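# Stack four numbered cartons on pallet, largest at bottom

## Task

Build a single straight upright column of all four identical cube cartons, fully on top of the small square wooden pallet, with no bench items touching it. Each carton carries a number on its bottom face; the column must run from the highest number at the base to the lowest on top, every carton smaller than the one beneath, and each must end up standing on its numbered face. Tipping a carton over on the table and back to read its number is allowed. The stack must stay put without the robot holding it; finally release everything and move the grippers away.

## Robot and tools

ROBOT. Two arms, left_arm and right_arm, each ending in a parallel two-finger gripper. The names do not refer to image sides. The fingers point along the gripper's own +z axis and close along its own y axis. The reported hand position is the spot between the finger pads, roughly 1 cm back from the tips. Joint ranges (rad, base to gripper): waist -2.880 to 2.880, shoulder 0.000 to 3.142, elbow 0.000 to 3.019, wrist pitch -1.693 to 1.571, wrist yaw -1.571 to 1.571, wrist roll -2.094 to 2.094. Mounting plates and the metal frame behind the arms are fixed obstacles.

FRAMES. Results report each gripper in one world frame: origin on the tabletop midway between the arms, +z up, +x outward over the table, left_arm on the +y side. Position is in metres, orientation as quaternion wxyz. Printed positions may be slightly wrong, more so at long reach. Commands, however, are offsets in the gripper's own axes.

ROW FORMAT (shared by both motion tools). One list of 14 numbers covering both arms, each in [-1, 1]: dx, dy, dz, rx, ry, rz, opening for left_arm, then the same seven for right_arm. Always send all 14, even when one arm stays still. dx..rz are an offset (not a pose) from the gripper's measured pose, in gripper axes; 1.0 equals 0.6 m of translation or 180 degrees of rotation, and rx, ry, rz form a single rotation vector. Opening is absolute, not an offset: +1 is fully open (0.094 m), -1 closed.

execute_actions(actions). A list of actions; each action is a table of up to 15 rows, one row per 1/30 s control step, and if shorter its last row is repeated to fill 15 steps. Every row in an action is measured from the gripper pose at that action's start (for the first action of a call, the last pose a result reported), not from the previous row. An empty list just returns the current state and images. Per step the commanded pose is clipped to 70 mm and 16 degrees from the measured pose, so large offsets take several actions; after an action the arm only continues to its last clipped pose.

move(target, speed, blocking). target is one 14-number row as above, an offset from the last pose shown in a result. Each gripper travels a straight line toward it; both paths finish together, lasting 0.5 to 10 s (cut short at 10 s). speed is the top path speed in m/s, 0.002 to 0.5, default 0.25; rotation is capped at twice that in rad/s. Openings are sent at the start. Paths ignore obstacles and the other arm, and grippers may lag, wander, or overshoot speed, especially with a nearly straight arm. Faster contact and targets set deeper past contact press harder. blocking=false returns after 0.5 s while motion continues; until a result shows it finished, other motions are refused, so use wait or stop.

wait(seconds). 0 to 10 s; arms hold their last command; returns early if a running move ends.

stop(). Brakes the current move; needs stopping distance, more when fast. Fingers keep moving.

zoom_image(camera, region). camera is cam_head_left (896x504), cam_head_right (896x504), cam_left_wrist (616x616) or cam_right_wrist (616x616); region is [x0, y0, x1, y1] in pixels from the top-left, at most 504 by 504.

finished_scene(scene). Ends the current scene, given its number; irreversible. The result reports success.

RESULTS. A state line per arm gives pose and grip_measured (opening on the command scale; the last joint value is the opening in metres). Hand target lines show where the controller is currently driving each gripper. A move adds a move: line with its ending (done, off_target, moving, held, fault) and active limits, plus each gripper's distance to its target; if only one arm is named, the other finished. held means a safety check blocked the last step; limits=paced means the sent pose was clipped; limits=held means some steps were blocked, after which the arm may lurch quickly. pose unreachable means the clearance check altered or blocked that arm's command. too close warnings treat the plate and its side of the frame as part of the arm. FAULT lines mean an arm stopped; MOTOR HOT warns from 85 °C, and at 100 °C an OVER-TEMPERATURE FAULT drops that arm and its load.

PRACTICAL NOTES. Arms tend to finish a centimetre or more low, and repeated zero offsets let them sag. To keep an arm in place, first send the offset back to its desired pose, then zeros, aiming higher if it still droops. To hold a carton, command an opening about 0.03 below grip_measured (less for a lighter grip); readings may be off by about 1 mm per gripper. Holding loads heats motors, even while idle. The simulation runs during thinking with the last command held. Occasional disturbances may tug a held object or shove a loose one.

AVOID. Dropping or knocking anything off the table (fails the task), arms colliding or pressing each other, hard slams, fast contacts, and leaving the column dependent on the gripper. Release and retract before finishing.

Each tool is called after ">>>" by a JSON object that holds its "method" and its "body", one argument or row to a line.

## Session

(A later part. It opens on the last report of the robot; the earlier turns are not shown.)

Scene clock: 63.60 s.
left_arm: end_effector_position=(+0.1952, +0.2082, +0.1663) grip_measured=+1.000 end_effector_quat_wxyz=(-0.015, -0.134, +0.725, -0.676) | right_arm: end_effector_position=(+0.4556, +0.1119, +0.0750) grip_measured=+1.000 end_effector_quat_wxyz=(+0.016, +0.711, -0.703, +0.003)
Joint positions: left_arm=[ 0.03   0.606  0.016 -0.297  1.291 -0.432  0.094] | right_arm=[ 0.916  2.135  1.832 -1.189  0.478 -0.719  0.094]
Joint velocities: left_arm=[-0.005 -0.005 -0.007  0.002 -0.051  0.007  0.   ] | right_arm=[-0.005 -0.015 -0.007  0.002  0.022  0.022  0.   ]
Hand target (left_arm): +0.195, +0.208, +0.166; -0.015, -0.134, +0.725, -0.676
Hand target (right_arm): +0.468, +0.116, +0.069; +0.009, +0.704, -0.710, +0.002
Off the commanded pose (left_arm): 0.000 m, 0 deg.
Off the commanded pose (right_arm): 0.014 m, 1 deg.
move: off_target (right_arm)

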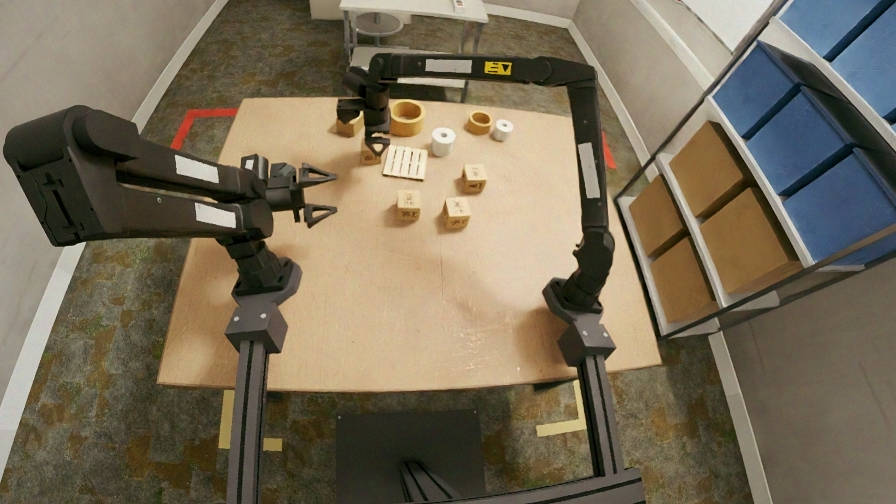

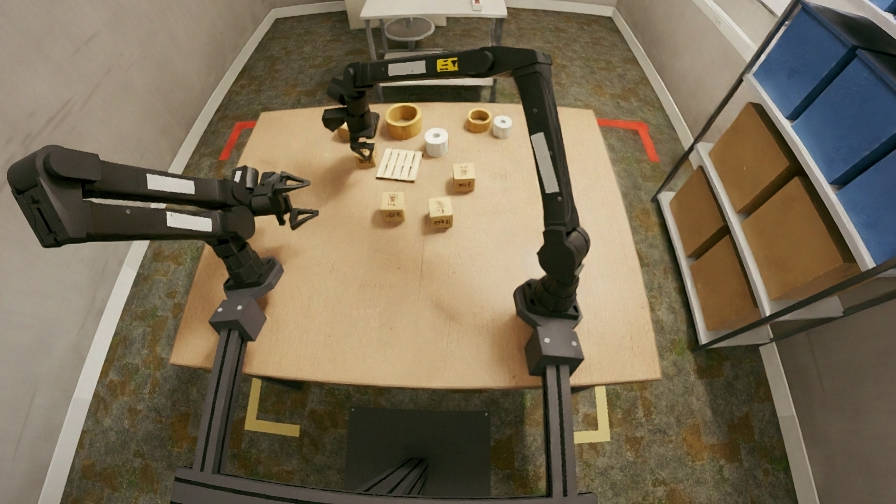

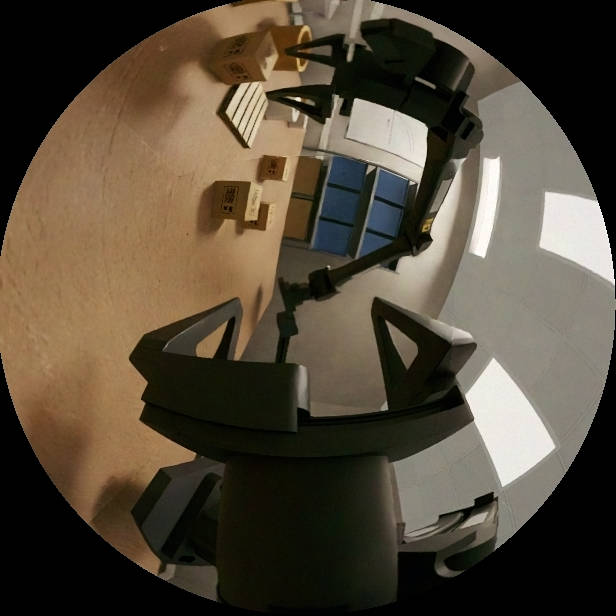

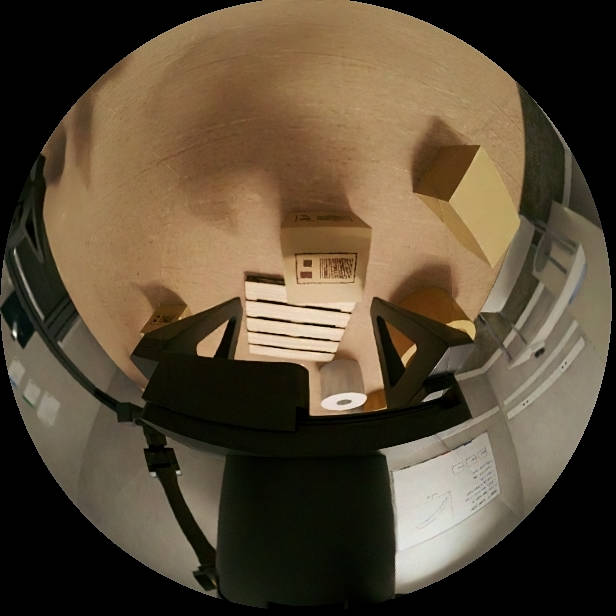

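Need +y 1.5 cm, +x 1 cm.

>>> {"method": "move", "body": {
  "target": [0,0,0,0,0,0,1,-0.045,-0.04,0,0,0,0,1],
  "speed": 0.08
}}

>>> {"method": "move", "body": {
  "target": [0,0,0,0,0,0,1,0,0,0.09,0,0,0,1],
  "speed": 0.06
}}

Scene clock: 64.73 s.
left_arm: end_effector_position=(+0.1952, +0.2082, +0.1663) grip_measured=+1.000 end_effector_quat_wxyz=(-0.015, -0.134, +0.725, -0.676) | right_arm: end_effector_position=(+0.4740, +0.1289, +0.0799) grip_measured=+1.000 end_effector_quat_wxyz=(+0.018, +0.712, -0.702, +0.003)
Joint positions: left_arm=[ 0.03   0.606  0.016 -0.297  1.291 -0.432  0.094] | right_arm=[ 0.916  2.2    1.967 -1.264  0.478 -0.719  0.094]
Joint velocities: left_arm=[-0.024  0.015  0.002 -0.012 -0.007  0.051  0.   ] | right_arm=[-0.015 -0.005 -0.002  0.002  0.066  0.022  0.   ]
Hand target (left_arm): +0.195, +0.208, +0.166; -0.015, -0.134, +0.725, -0.676
Hand target (right_arm): +0.479, +0.139, +0.074; +0.015, +0.711, -0.703, +0.003
Off the commanded pose (left_arm): 0.000 m, 0 deg.
Off the commanded pose (right_arm): 0.013 m, 0 deg.
move: off_target (right_arm)

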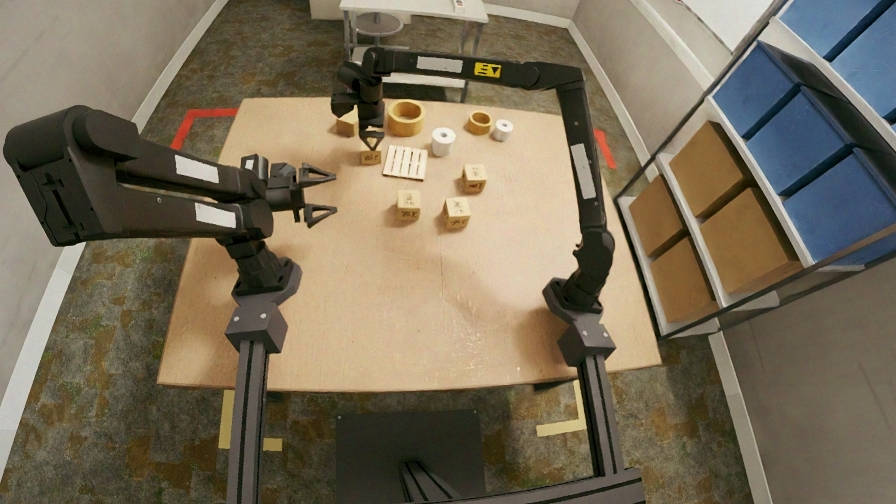

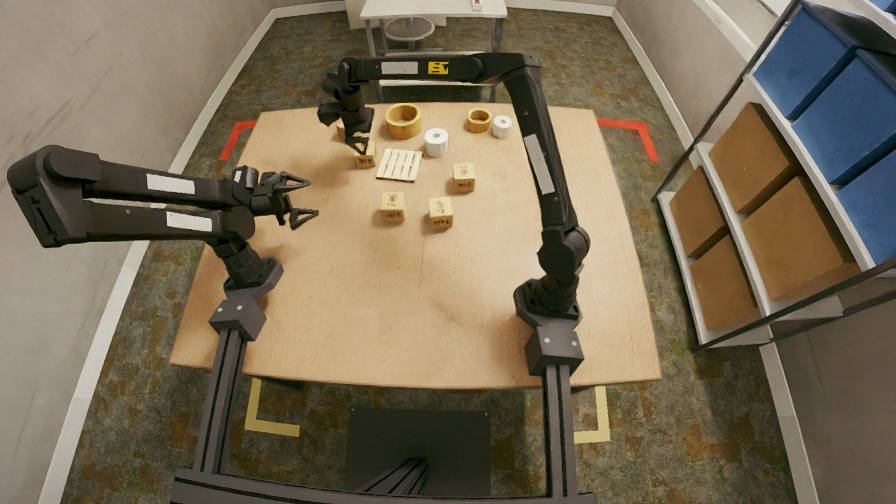

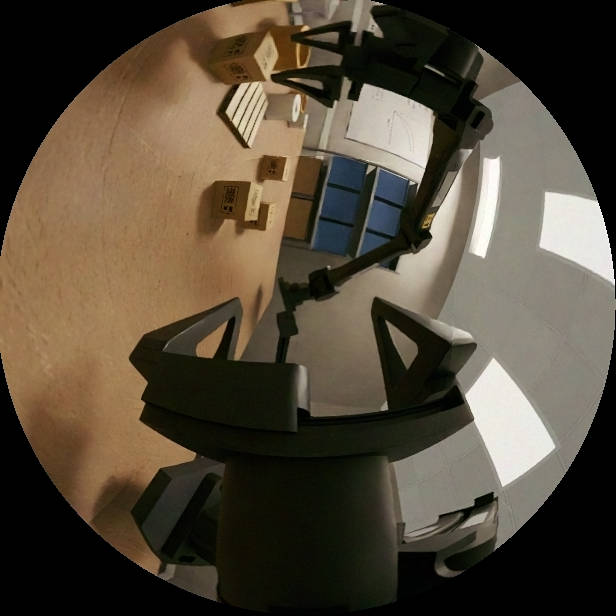

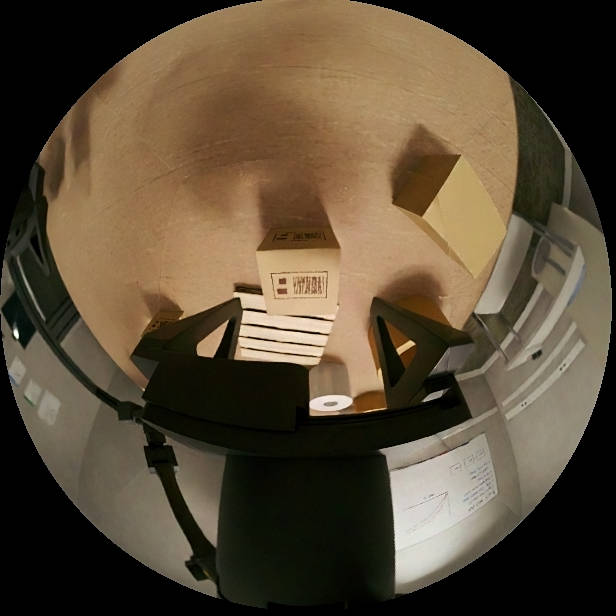

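Scene clock: 66.07 s.
left_arm: end_effector_position=(+0.1952, +0.2082, +0.1663) grip_measured=+1.000 end_effector_quat_wxyz=(-0.015, -0.134, +0.725, -0.676) | right_arm: end_effector_position=(+0.4809, +0.1312, +0.0552) grip_measured=+1.000 end_effector_quat_wxyz=(-0.002, +0.706, -0.708, +0.002)
Joint positions: left_arm=[ 0.03   0.606  0.016 -0.297  1.291 -0.432  0.094] | right_arm=[ 0.894  2.21   1.929 -1.16   0.476 -0.746  0.094]
Joint velocities: left_arm=[-0.005 -0.015 -0.002  0.002 -0.051 -0.037  0.   ] | right_arm=[-0.005 -0.005 -0.012 -0.002 -0.051 -0.022  0.   ]
Hand target (left_arm): +0.195, +0.208, +0.166; -0.015, -0.134, +0.725, -0.676
Hand target (right_arm): +0.473, +0.126, +0.027; +0.017, +0.712, -0.702, +0.002
Off the commanded pose (left_arm): 0.000 m, 0 deg.
Off the commanded pose (right_arm): 0.031 m, 2 deg.
move: off_target (right_arm)

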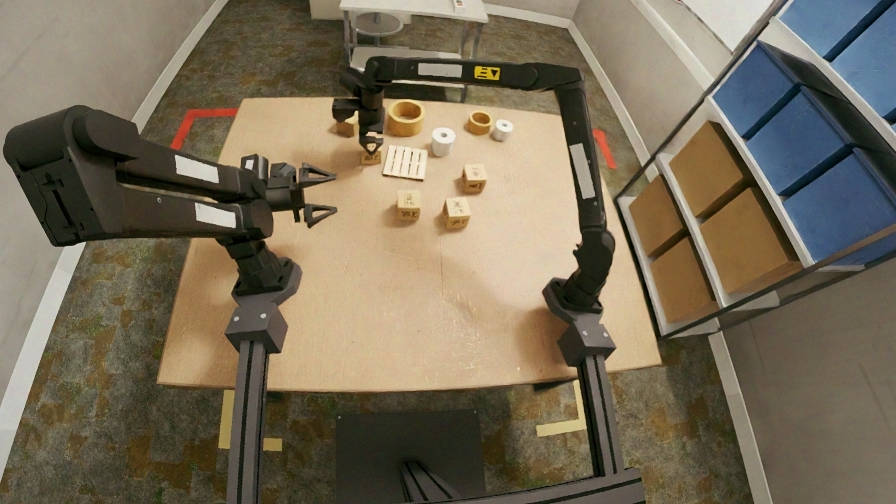

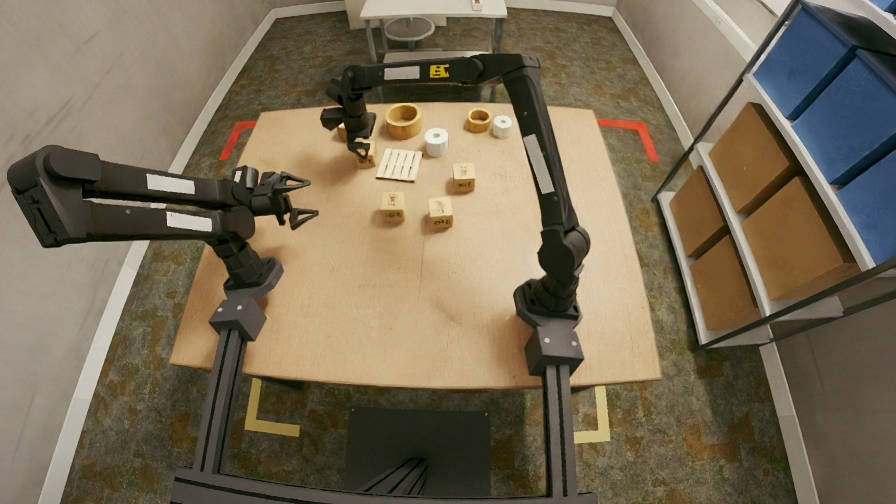

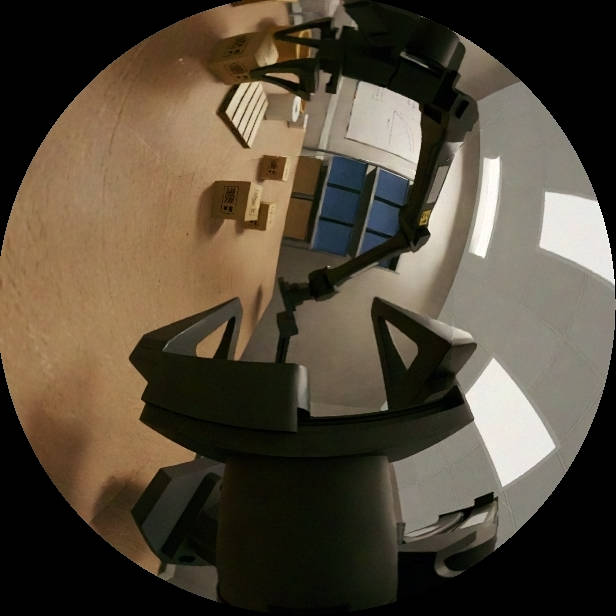

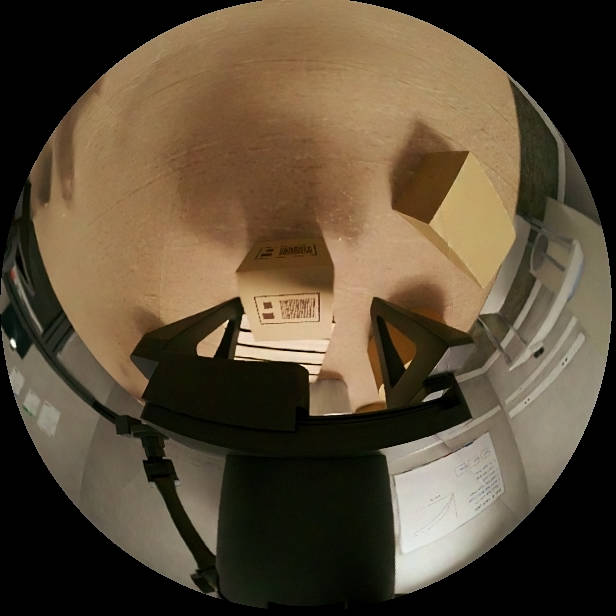

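Finger caught the top edge; shift back.

>>> {"method": "move", "body": {
  "target": [0,0,0,0,0,0,1,0,0.045,-0.02,0,0,0,1],
  "speed": 0.06
}}

>>> {"method": "move", "body": {
  "target": [0,0,0,0,0,0,1,0,0.01,0.065,0,0,0,1],
  "speed": 0.06
}}

Scene clock: 67.73 s.
left_arm: end_effector_position=(+0.1952, +0.2082, +0.1663) grip_measured=+1.000 end_effector_quat_wxyz=(-0.015, -0.134, +0.725, -0.676) | right_arm: end_effector_position=(+0.4510, +0.1282, +0.0495) grip_measured=+1.000 end_effector_quat_wxyz=(+0.014, +0.712, -0.702, +0.002)
Joint positions: left_arm=[ 0.03   0.606  0.016 -0.297  1.291 -0.432  0.094] | right_arm=[ 0.917  2.192  1.853 -1.15   0.478 -0.722  0.094]
Joint velocities: left_arm=[-0.005 -0.005 -0.007 -0.022  0.007 -0.007  0.   ] | right_arm=[ 0.005 -0.005 -0.022 -0.017 -0.051 -0.022  0.   ]
Hand target (left_arm): +0.195, +0.208, +0.166; -0.015, -0.134, +0.725, -0.676
Hand target (right_arm): +0.453, +0.131, +0.066; -0.002, +0.706, -0.708, +0.002
Off the commanded pose (left_arm): 0.000 m, 0 deg.
Off the commanded pose (right_arm): 0.018 m, 2 deg.
move: off_target (right_arm)

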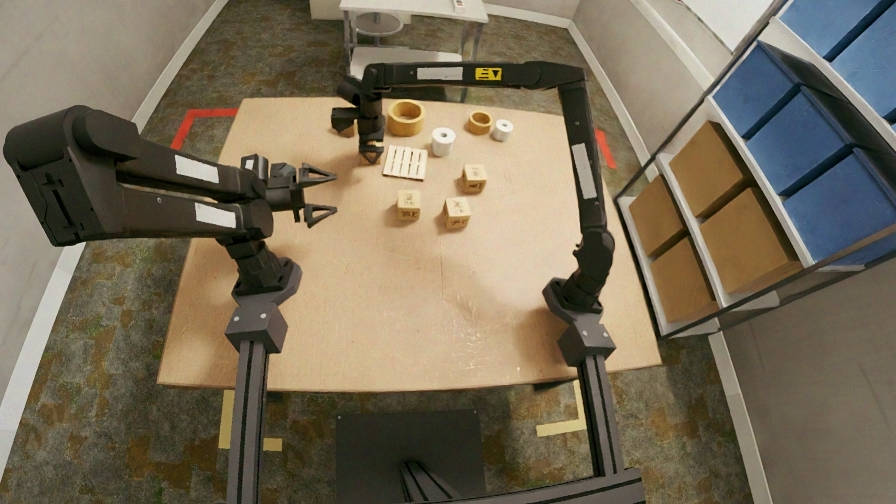

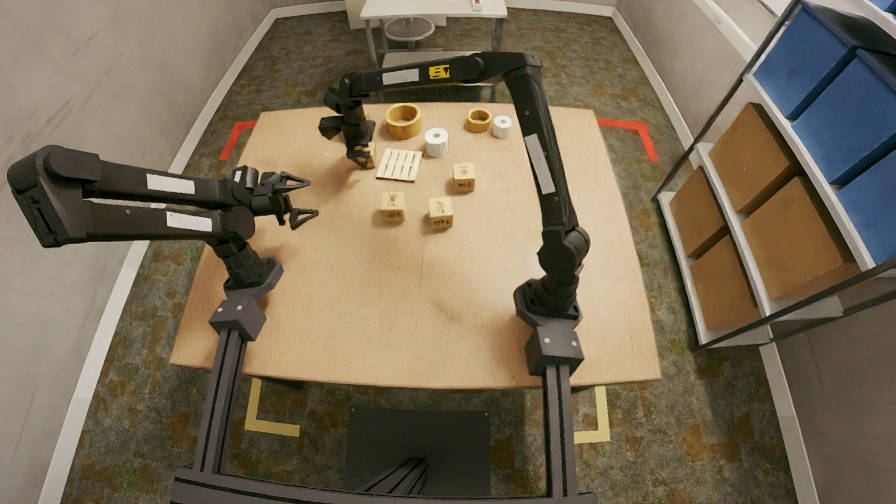

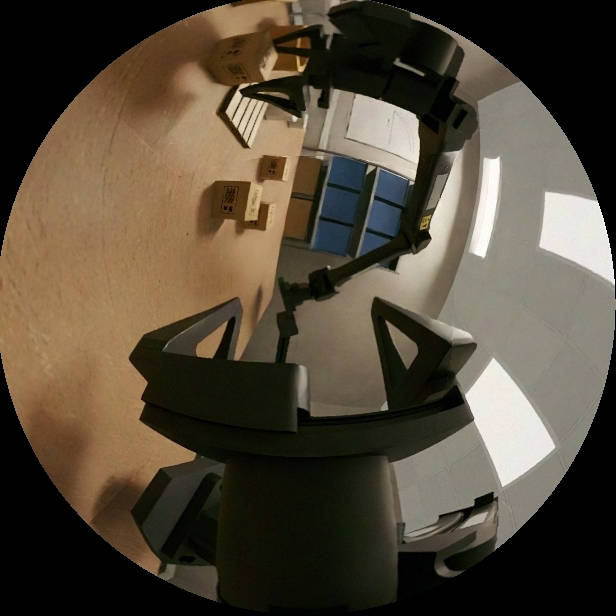

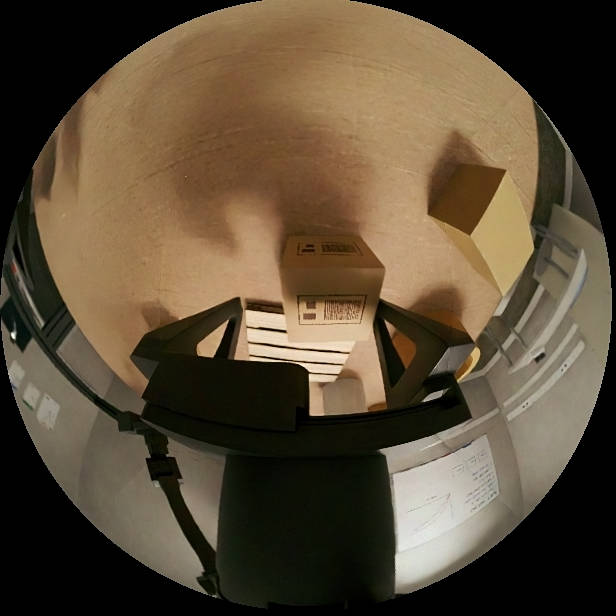

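Scene clock: 68.63 s.
left_arm: end_effector_position=(+0.1952, +0.2082, +0.1663) grip_measured=+1.000 end_effector_quat_wxyz=(-0.015, -0.134, +0.725, -0.676) | right_arm: end_effector_position=(+0.4501, +0.1341, +0.0386) grip_measured=+1.000 end_effector_quat_wxyz=(-0.005, +0.707, -0.707, +0.001)
Joint positions: left_arm=[ 0.03   0.606  0.016 -0.297  1.291 -0.432  0.094] | right_arm=[ 0.916  2.192  1.819 -1.072  0.478 -0.729  0.094]
Joint velocities: left_arm=[-0.005 -0.005  0.022 -0.002  0.037 -0.037  0.   ] | right_arm=[-0.015 -0.005  0.012  0.007  0.037 -0.051  0.   ]
Hand target (left_arm): +0.195, +0.208, +0.166; -0.015, -0.134, +0.725, -0.676
Hand target (right_arm): +0.444, +0.127, +0.011; +0.013, +0.712, -0.702, +0.002
Off the commanded pose (left_arm): 0.000 m, 0 deg.
Off the commanded pose (right_arm): 0.029 m, 2 deg.
move: off_target (right_arm)

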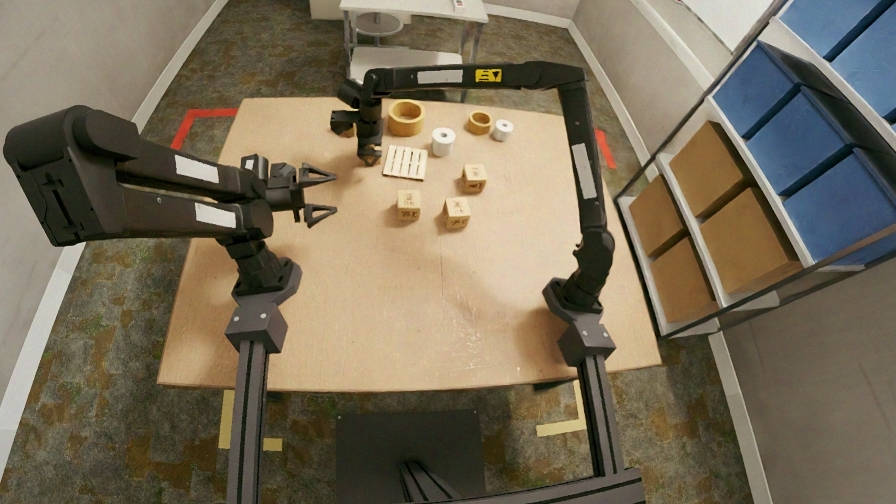

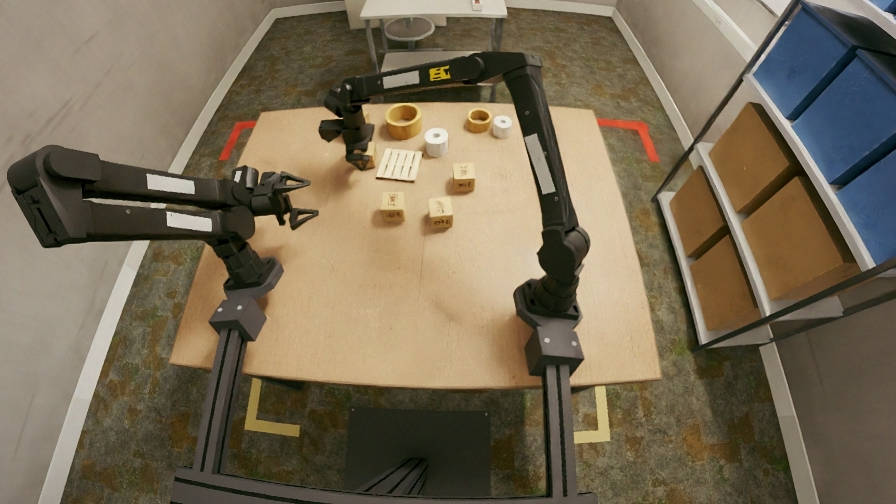

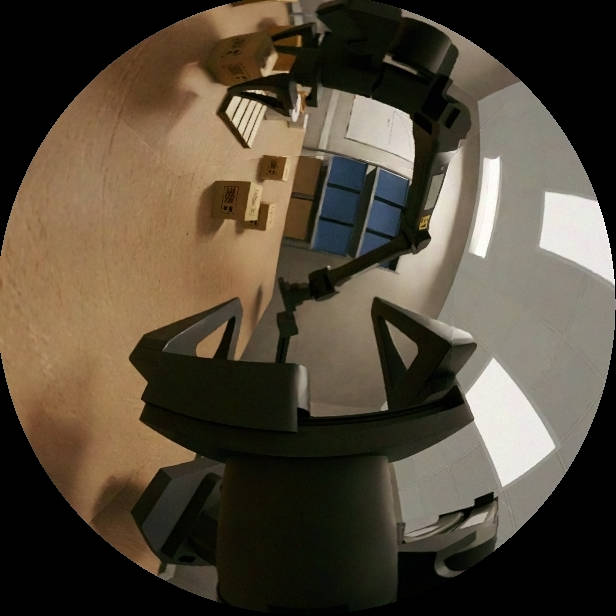

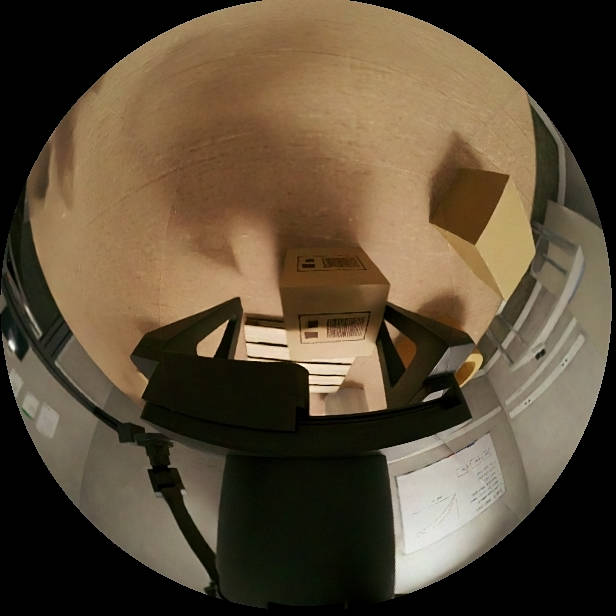

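Overshot; centre it.

>>> {"method": "move", "body": {
  "target": [0,0,0,0,0,0,1,0,-0.04,0.01,0,0,0,1],
  "speed": 0.04
}}

Scene clock: 69.77 s.
left_arm: end_effector_position=(+0.1952, +0.2082, +0.1663) grip_measured=+1.000 end_effector_quat_wxyz=(-0.015, -0.134, +0.725, -0.676) | right_arm: end_effector_position=(+0.4615, +0.1319, +0.0432) grip_measured=+1.000 end_effector_quat_wxyz=(-0.008, +0.708, -0.706, +0.001)
Joint positions: left_arm=[ 0.03   0.606  0.016 -0.297  1.291 -0.432  0.094] | right_arm=[ 0.906  2.192  1.844 -1.088  0.476 -0.745  0.094]
Joint velocities: left_arm=[-0.005 -0.005  0.007 -0.012  0.037 -0.11   0.   ] | right_arm=[-0.024 -0.005  0.002  0.007  0.007  0.095  0.   ]
Hand target (left_arm): +0.195, +0.208, +0.166; -0.015, -0.134, +0.725, -0.676
Hand target (right_arm): +0.474, +0.133, +0.033; -0.006, +0.707, -0.707, +0.001
Off the commanded pose (left_arm): 0.000 m, 0 deg.
Off the commanded pose (right_arm): 0.017 m, 0 deg.
move: off_target (right_arm)

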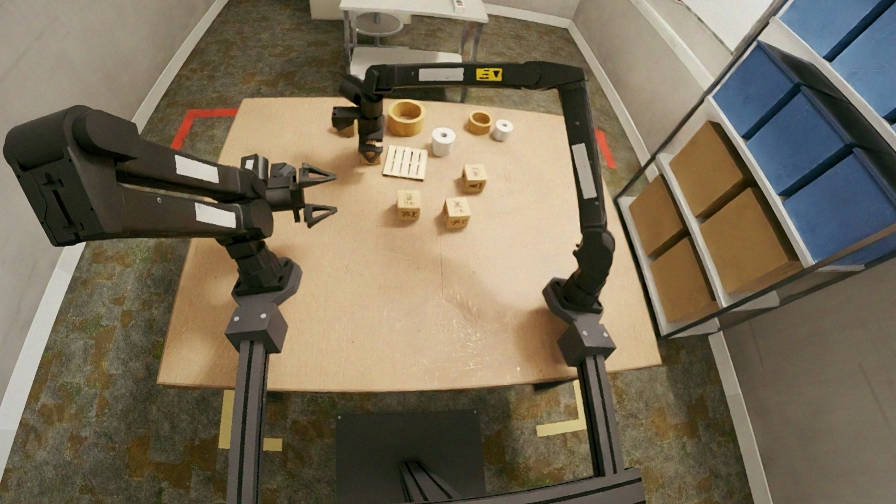

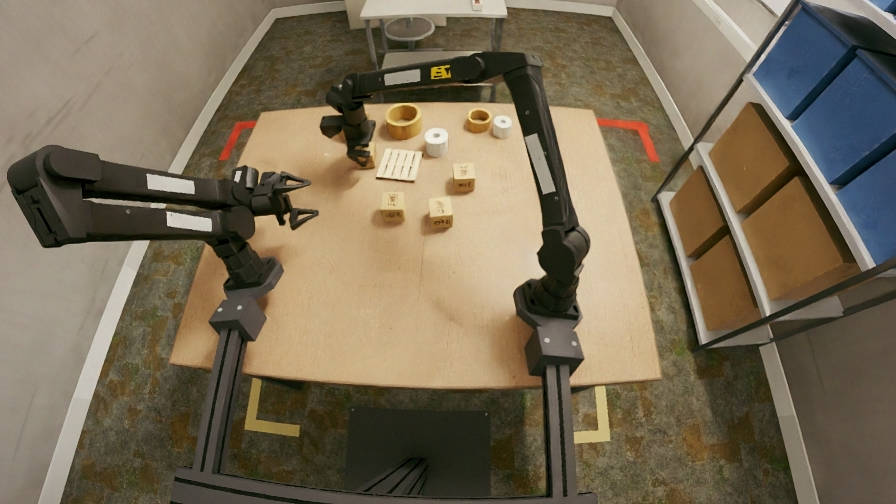

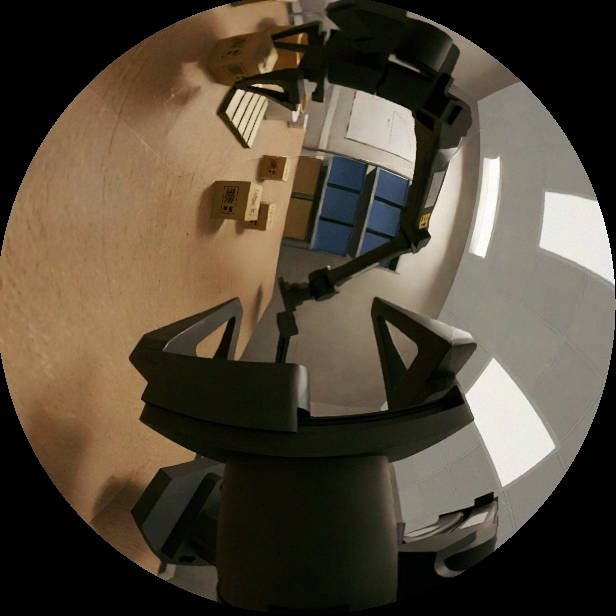

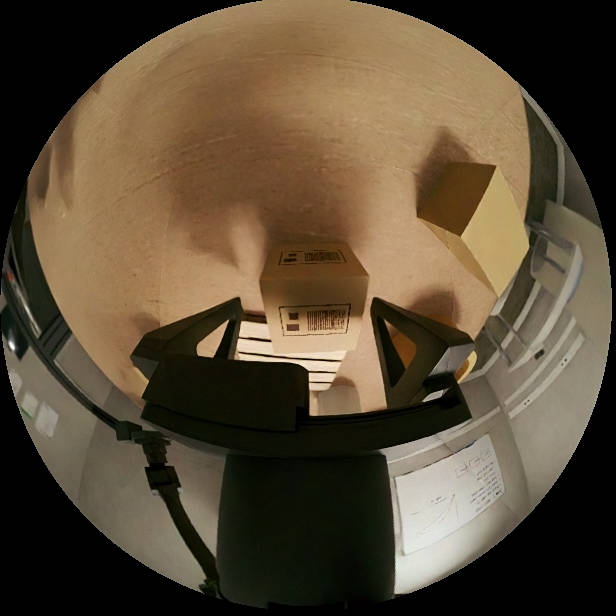

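>>> {"method": "execute_actions", "body": {
  "actions": [
    [[0,0,0,0,0,0,1,0,0.01,0.05,0,0,0,1]],
    [[0,0,0,0,0,0,1,0,0,0,0,0,0,0.17]],
    [[0,0,0,0,0,0,1,0,0,0,0,0,0,0.17]]
  ]
}}

>>> {"method": "move", "body": {
  "target": [0,0,0,0,0,0,1,0.15,0.12,-0.36,0,-0.12,0,0.17],
  "speed": 0.15
}}

>>> {"method": "zoom_image", "body": {
  "camera": "cam_left_wrist",
  "region": [300,80,460,240]
}}

Scene clock: 77.53 s.
left_arm: end_effector_position=(+0.1952, +0.2082, +0.1663) grip_measured=+1.000 end_effector_quat_wxyz=(-0.015, -0.134, +0.725, -0.676) | right_arm: end_effector_position=(+0.4610, +0.1370, +0.0362) grip_measured=+0.212 end_effector_quat_wxyz=(-0.022, +0.703, -0.711, -0.000)
Joint positions: left_arm=[ 0.03   0.606  0.016 -0.297  1.291 -0.432  0.094] | right_arm=[ 0.906  2.192  1.821 -1.03   0.475 -0.746  0.057]
Joint velocities: left_arm=[-0.005  0.005 -0.007 -0.002  0.007 -0.037  0.   ] | right_arm=[ 0.015 -0.005 -0.017 -0.012 -0.037 -0.037  0.   ]
Hand target (left_arm): +0.195, +0.208, +0.166; -0.015, -0.134, +0.725, -0.676
Hand target (right_arm): +0.461, +0.137, +0.036; -0.022, +0.703, -0.711, -0.000
Off the commanded pose (left_arm): 0.000 m, 0 deg.
Off the commanded pose (right_arm): 0.000 m, 0 deg.

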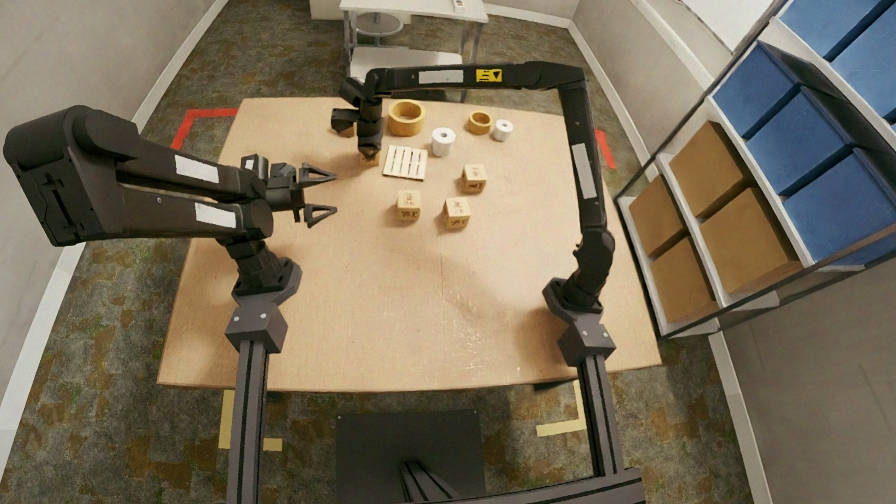

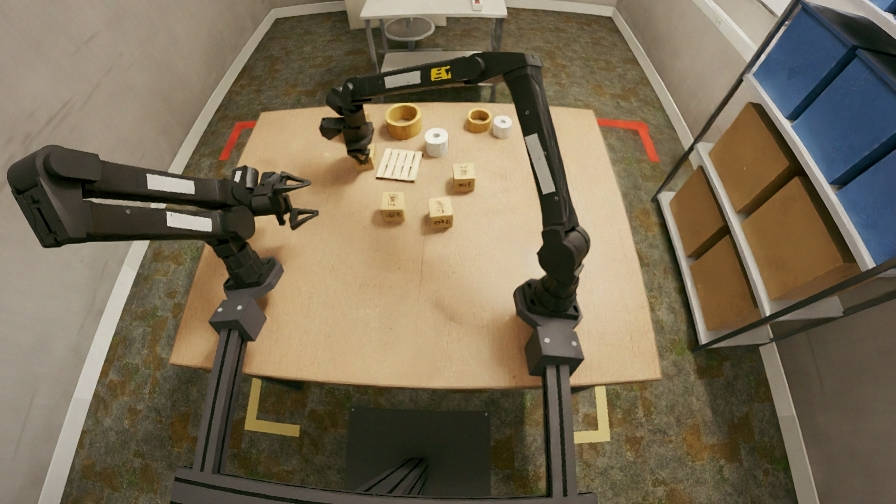

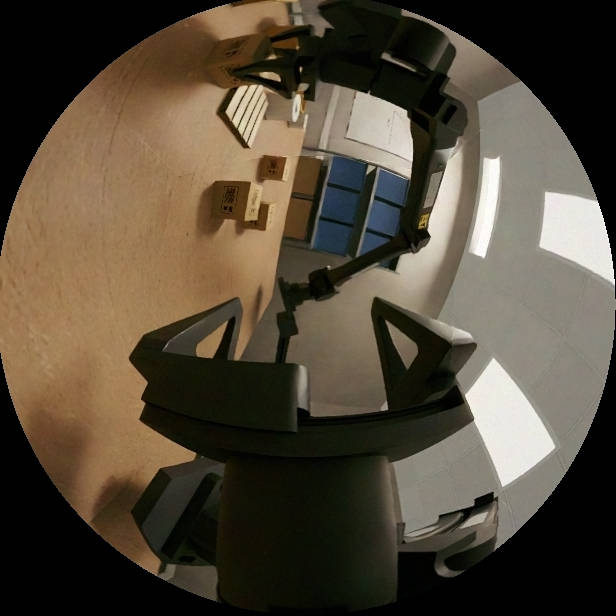

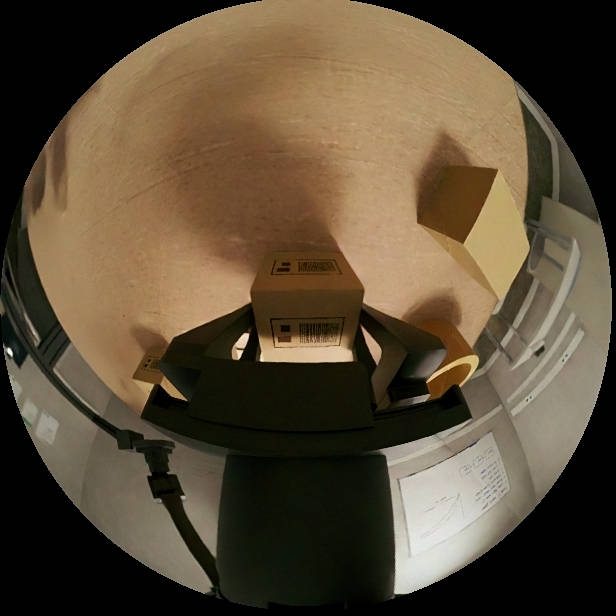

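Scene clock: 79.57 s.
left_arm: end_effector_position=(+0.1952, +0.2082, +0.1663) grip_measured=+1.000 end_effector_quat_wxyz=(-0.015, -0.134, +0.725, -0.676) | right_arm: end_effector_position=(+0.3817, +0.0410, +0.2388) grip_measured=+0.212 end_effector_quat_wxyz=(-0.152, +0.689, -0.697, -0.128)
Joint positions: left_arm=[ 0.03   0.606  0.016 -0.297  1.291 -0.432  0.094] | right_arm=[ 1.001  1.531  1.297 -0.914  0.255 -0.746  0.057]
Joint velocities: left_arm=[ 0.005 -0.005 -0.007 -0.002  0.037 -0.066  0.   ] | right_arm=[-0.015 -0.005  0.012 -0.002  0.007  0.007 -0.   ]
Hand target (left_arm): +0.195, +0.208, +0.166; -0.015, -0.134, +0.725, -0.676
Hand target (right_arm): +0.376, +0.043, +0.244; -0.156, +0.692, -0.692, -0.131
Off the commanded pose (left_arm): 0.000 m, 0 deg.
Off the commanded pose (right_arm): 0.008 m, 1 deg.
move: done

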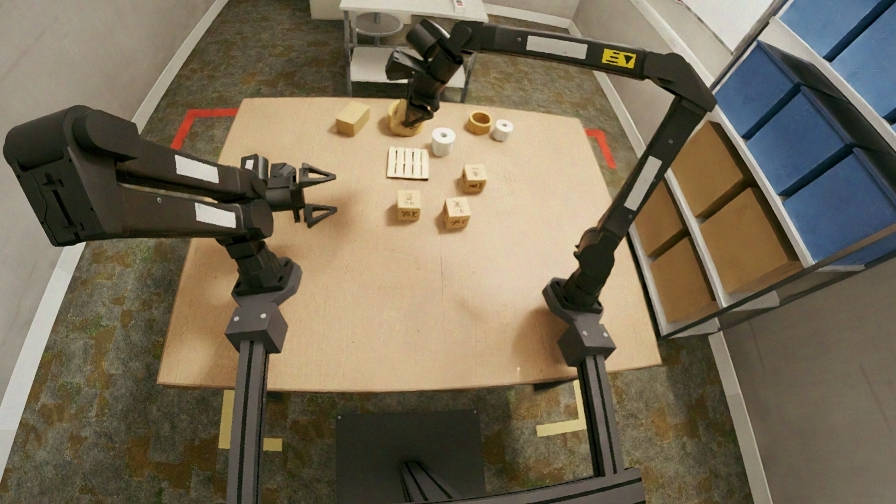

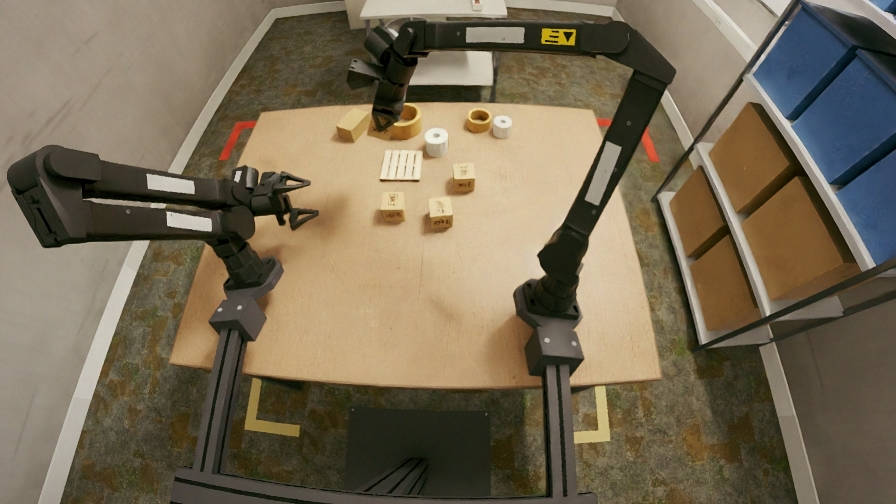

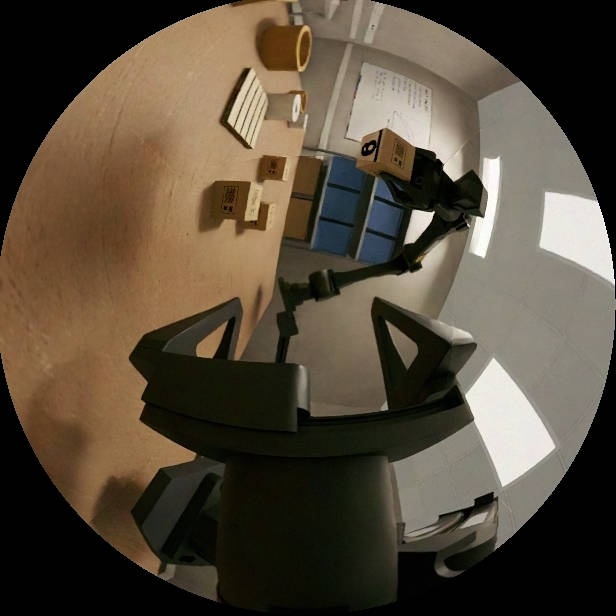

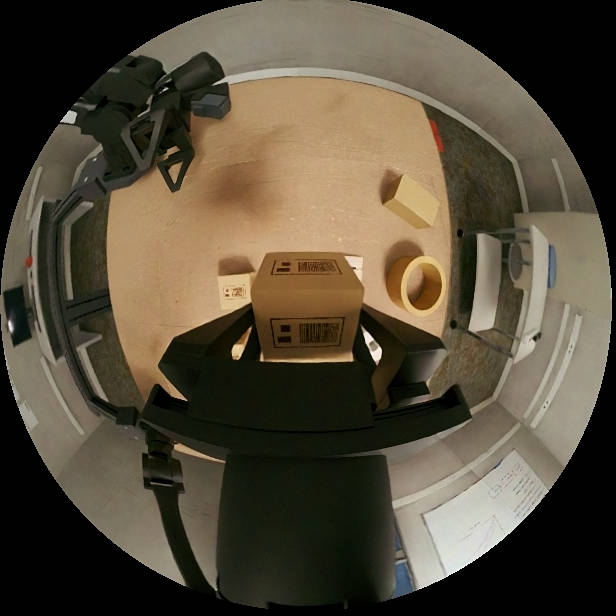

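Region (300, 80, 460, 240) of cam_left_wrist's 616x616 image, scaled by 3.150, with more detail than that image has.

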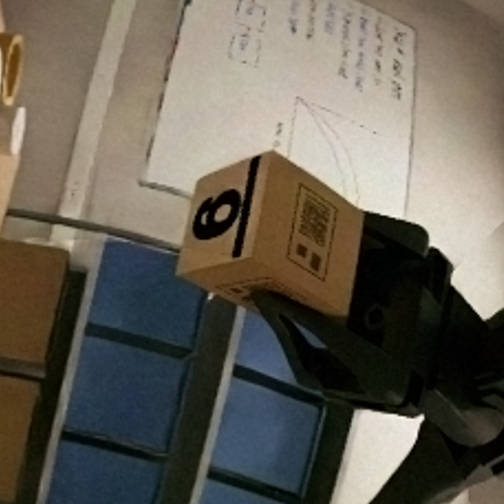

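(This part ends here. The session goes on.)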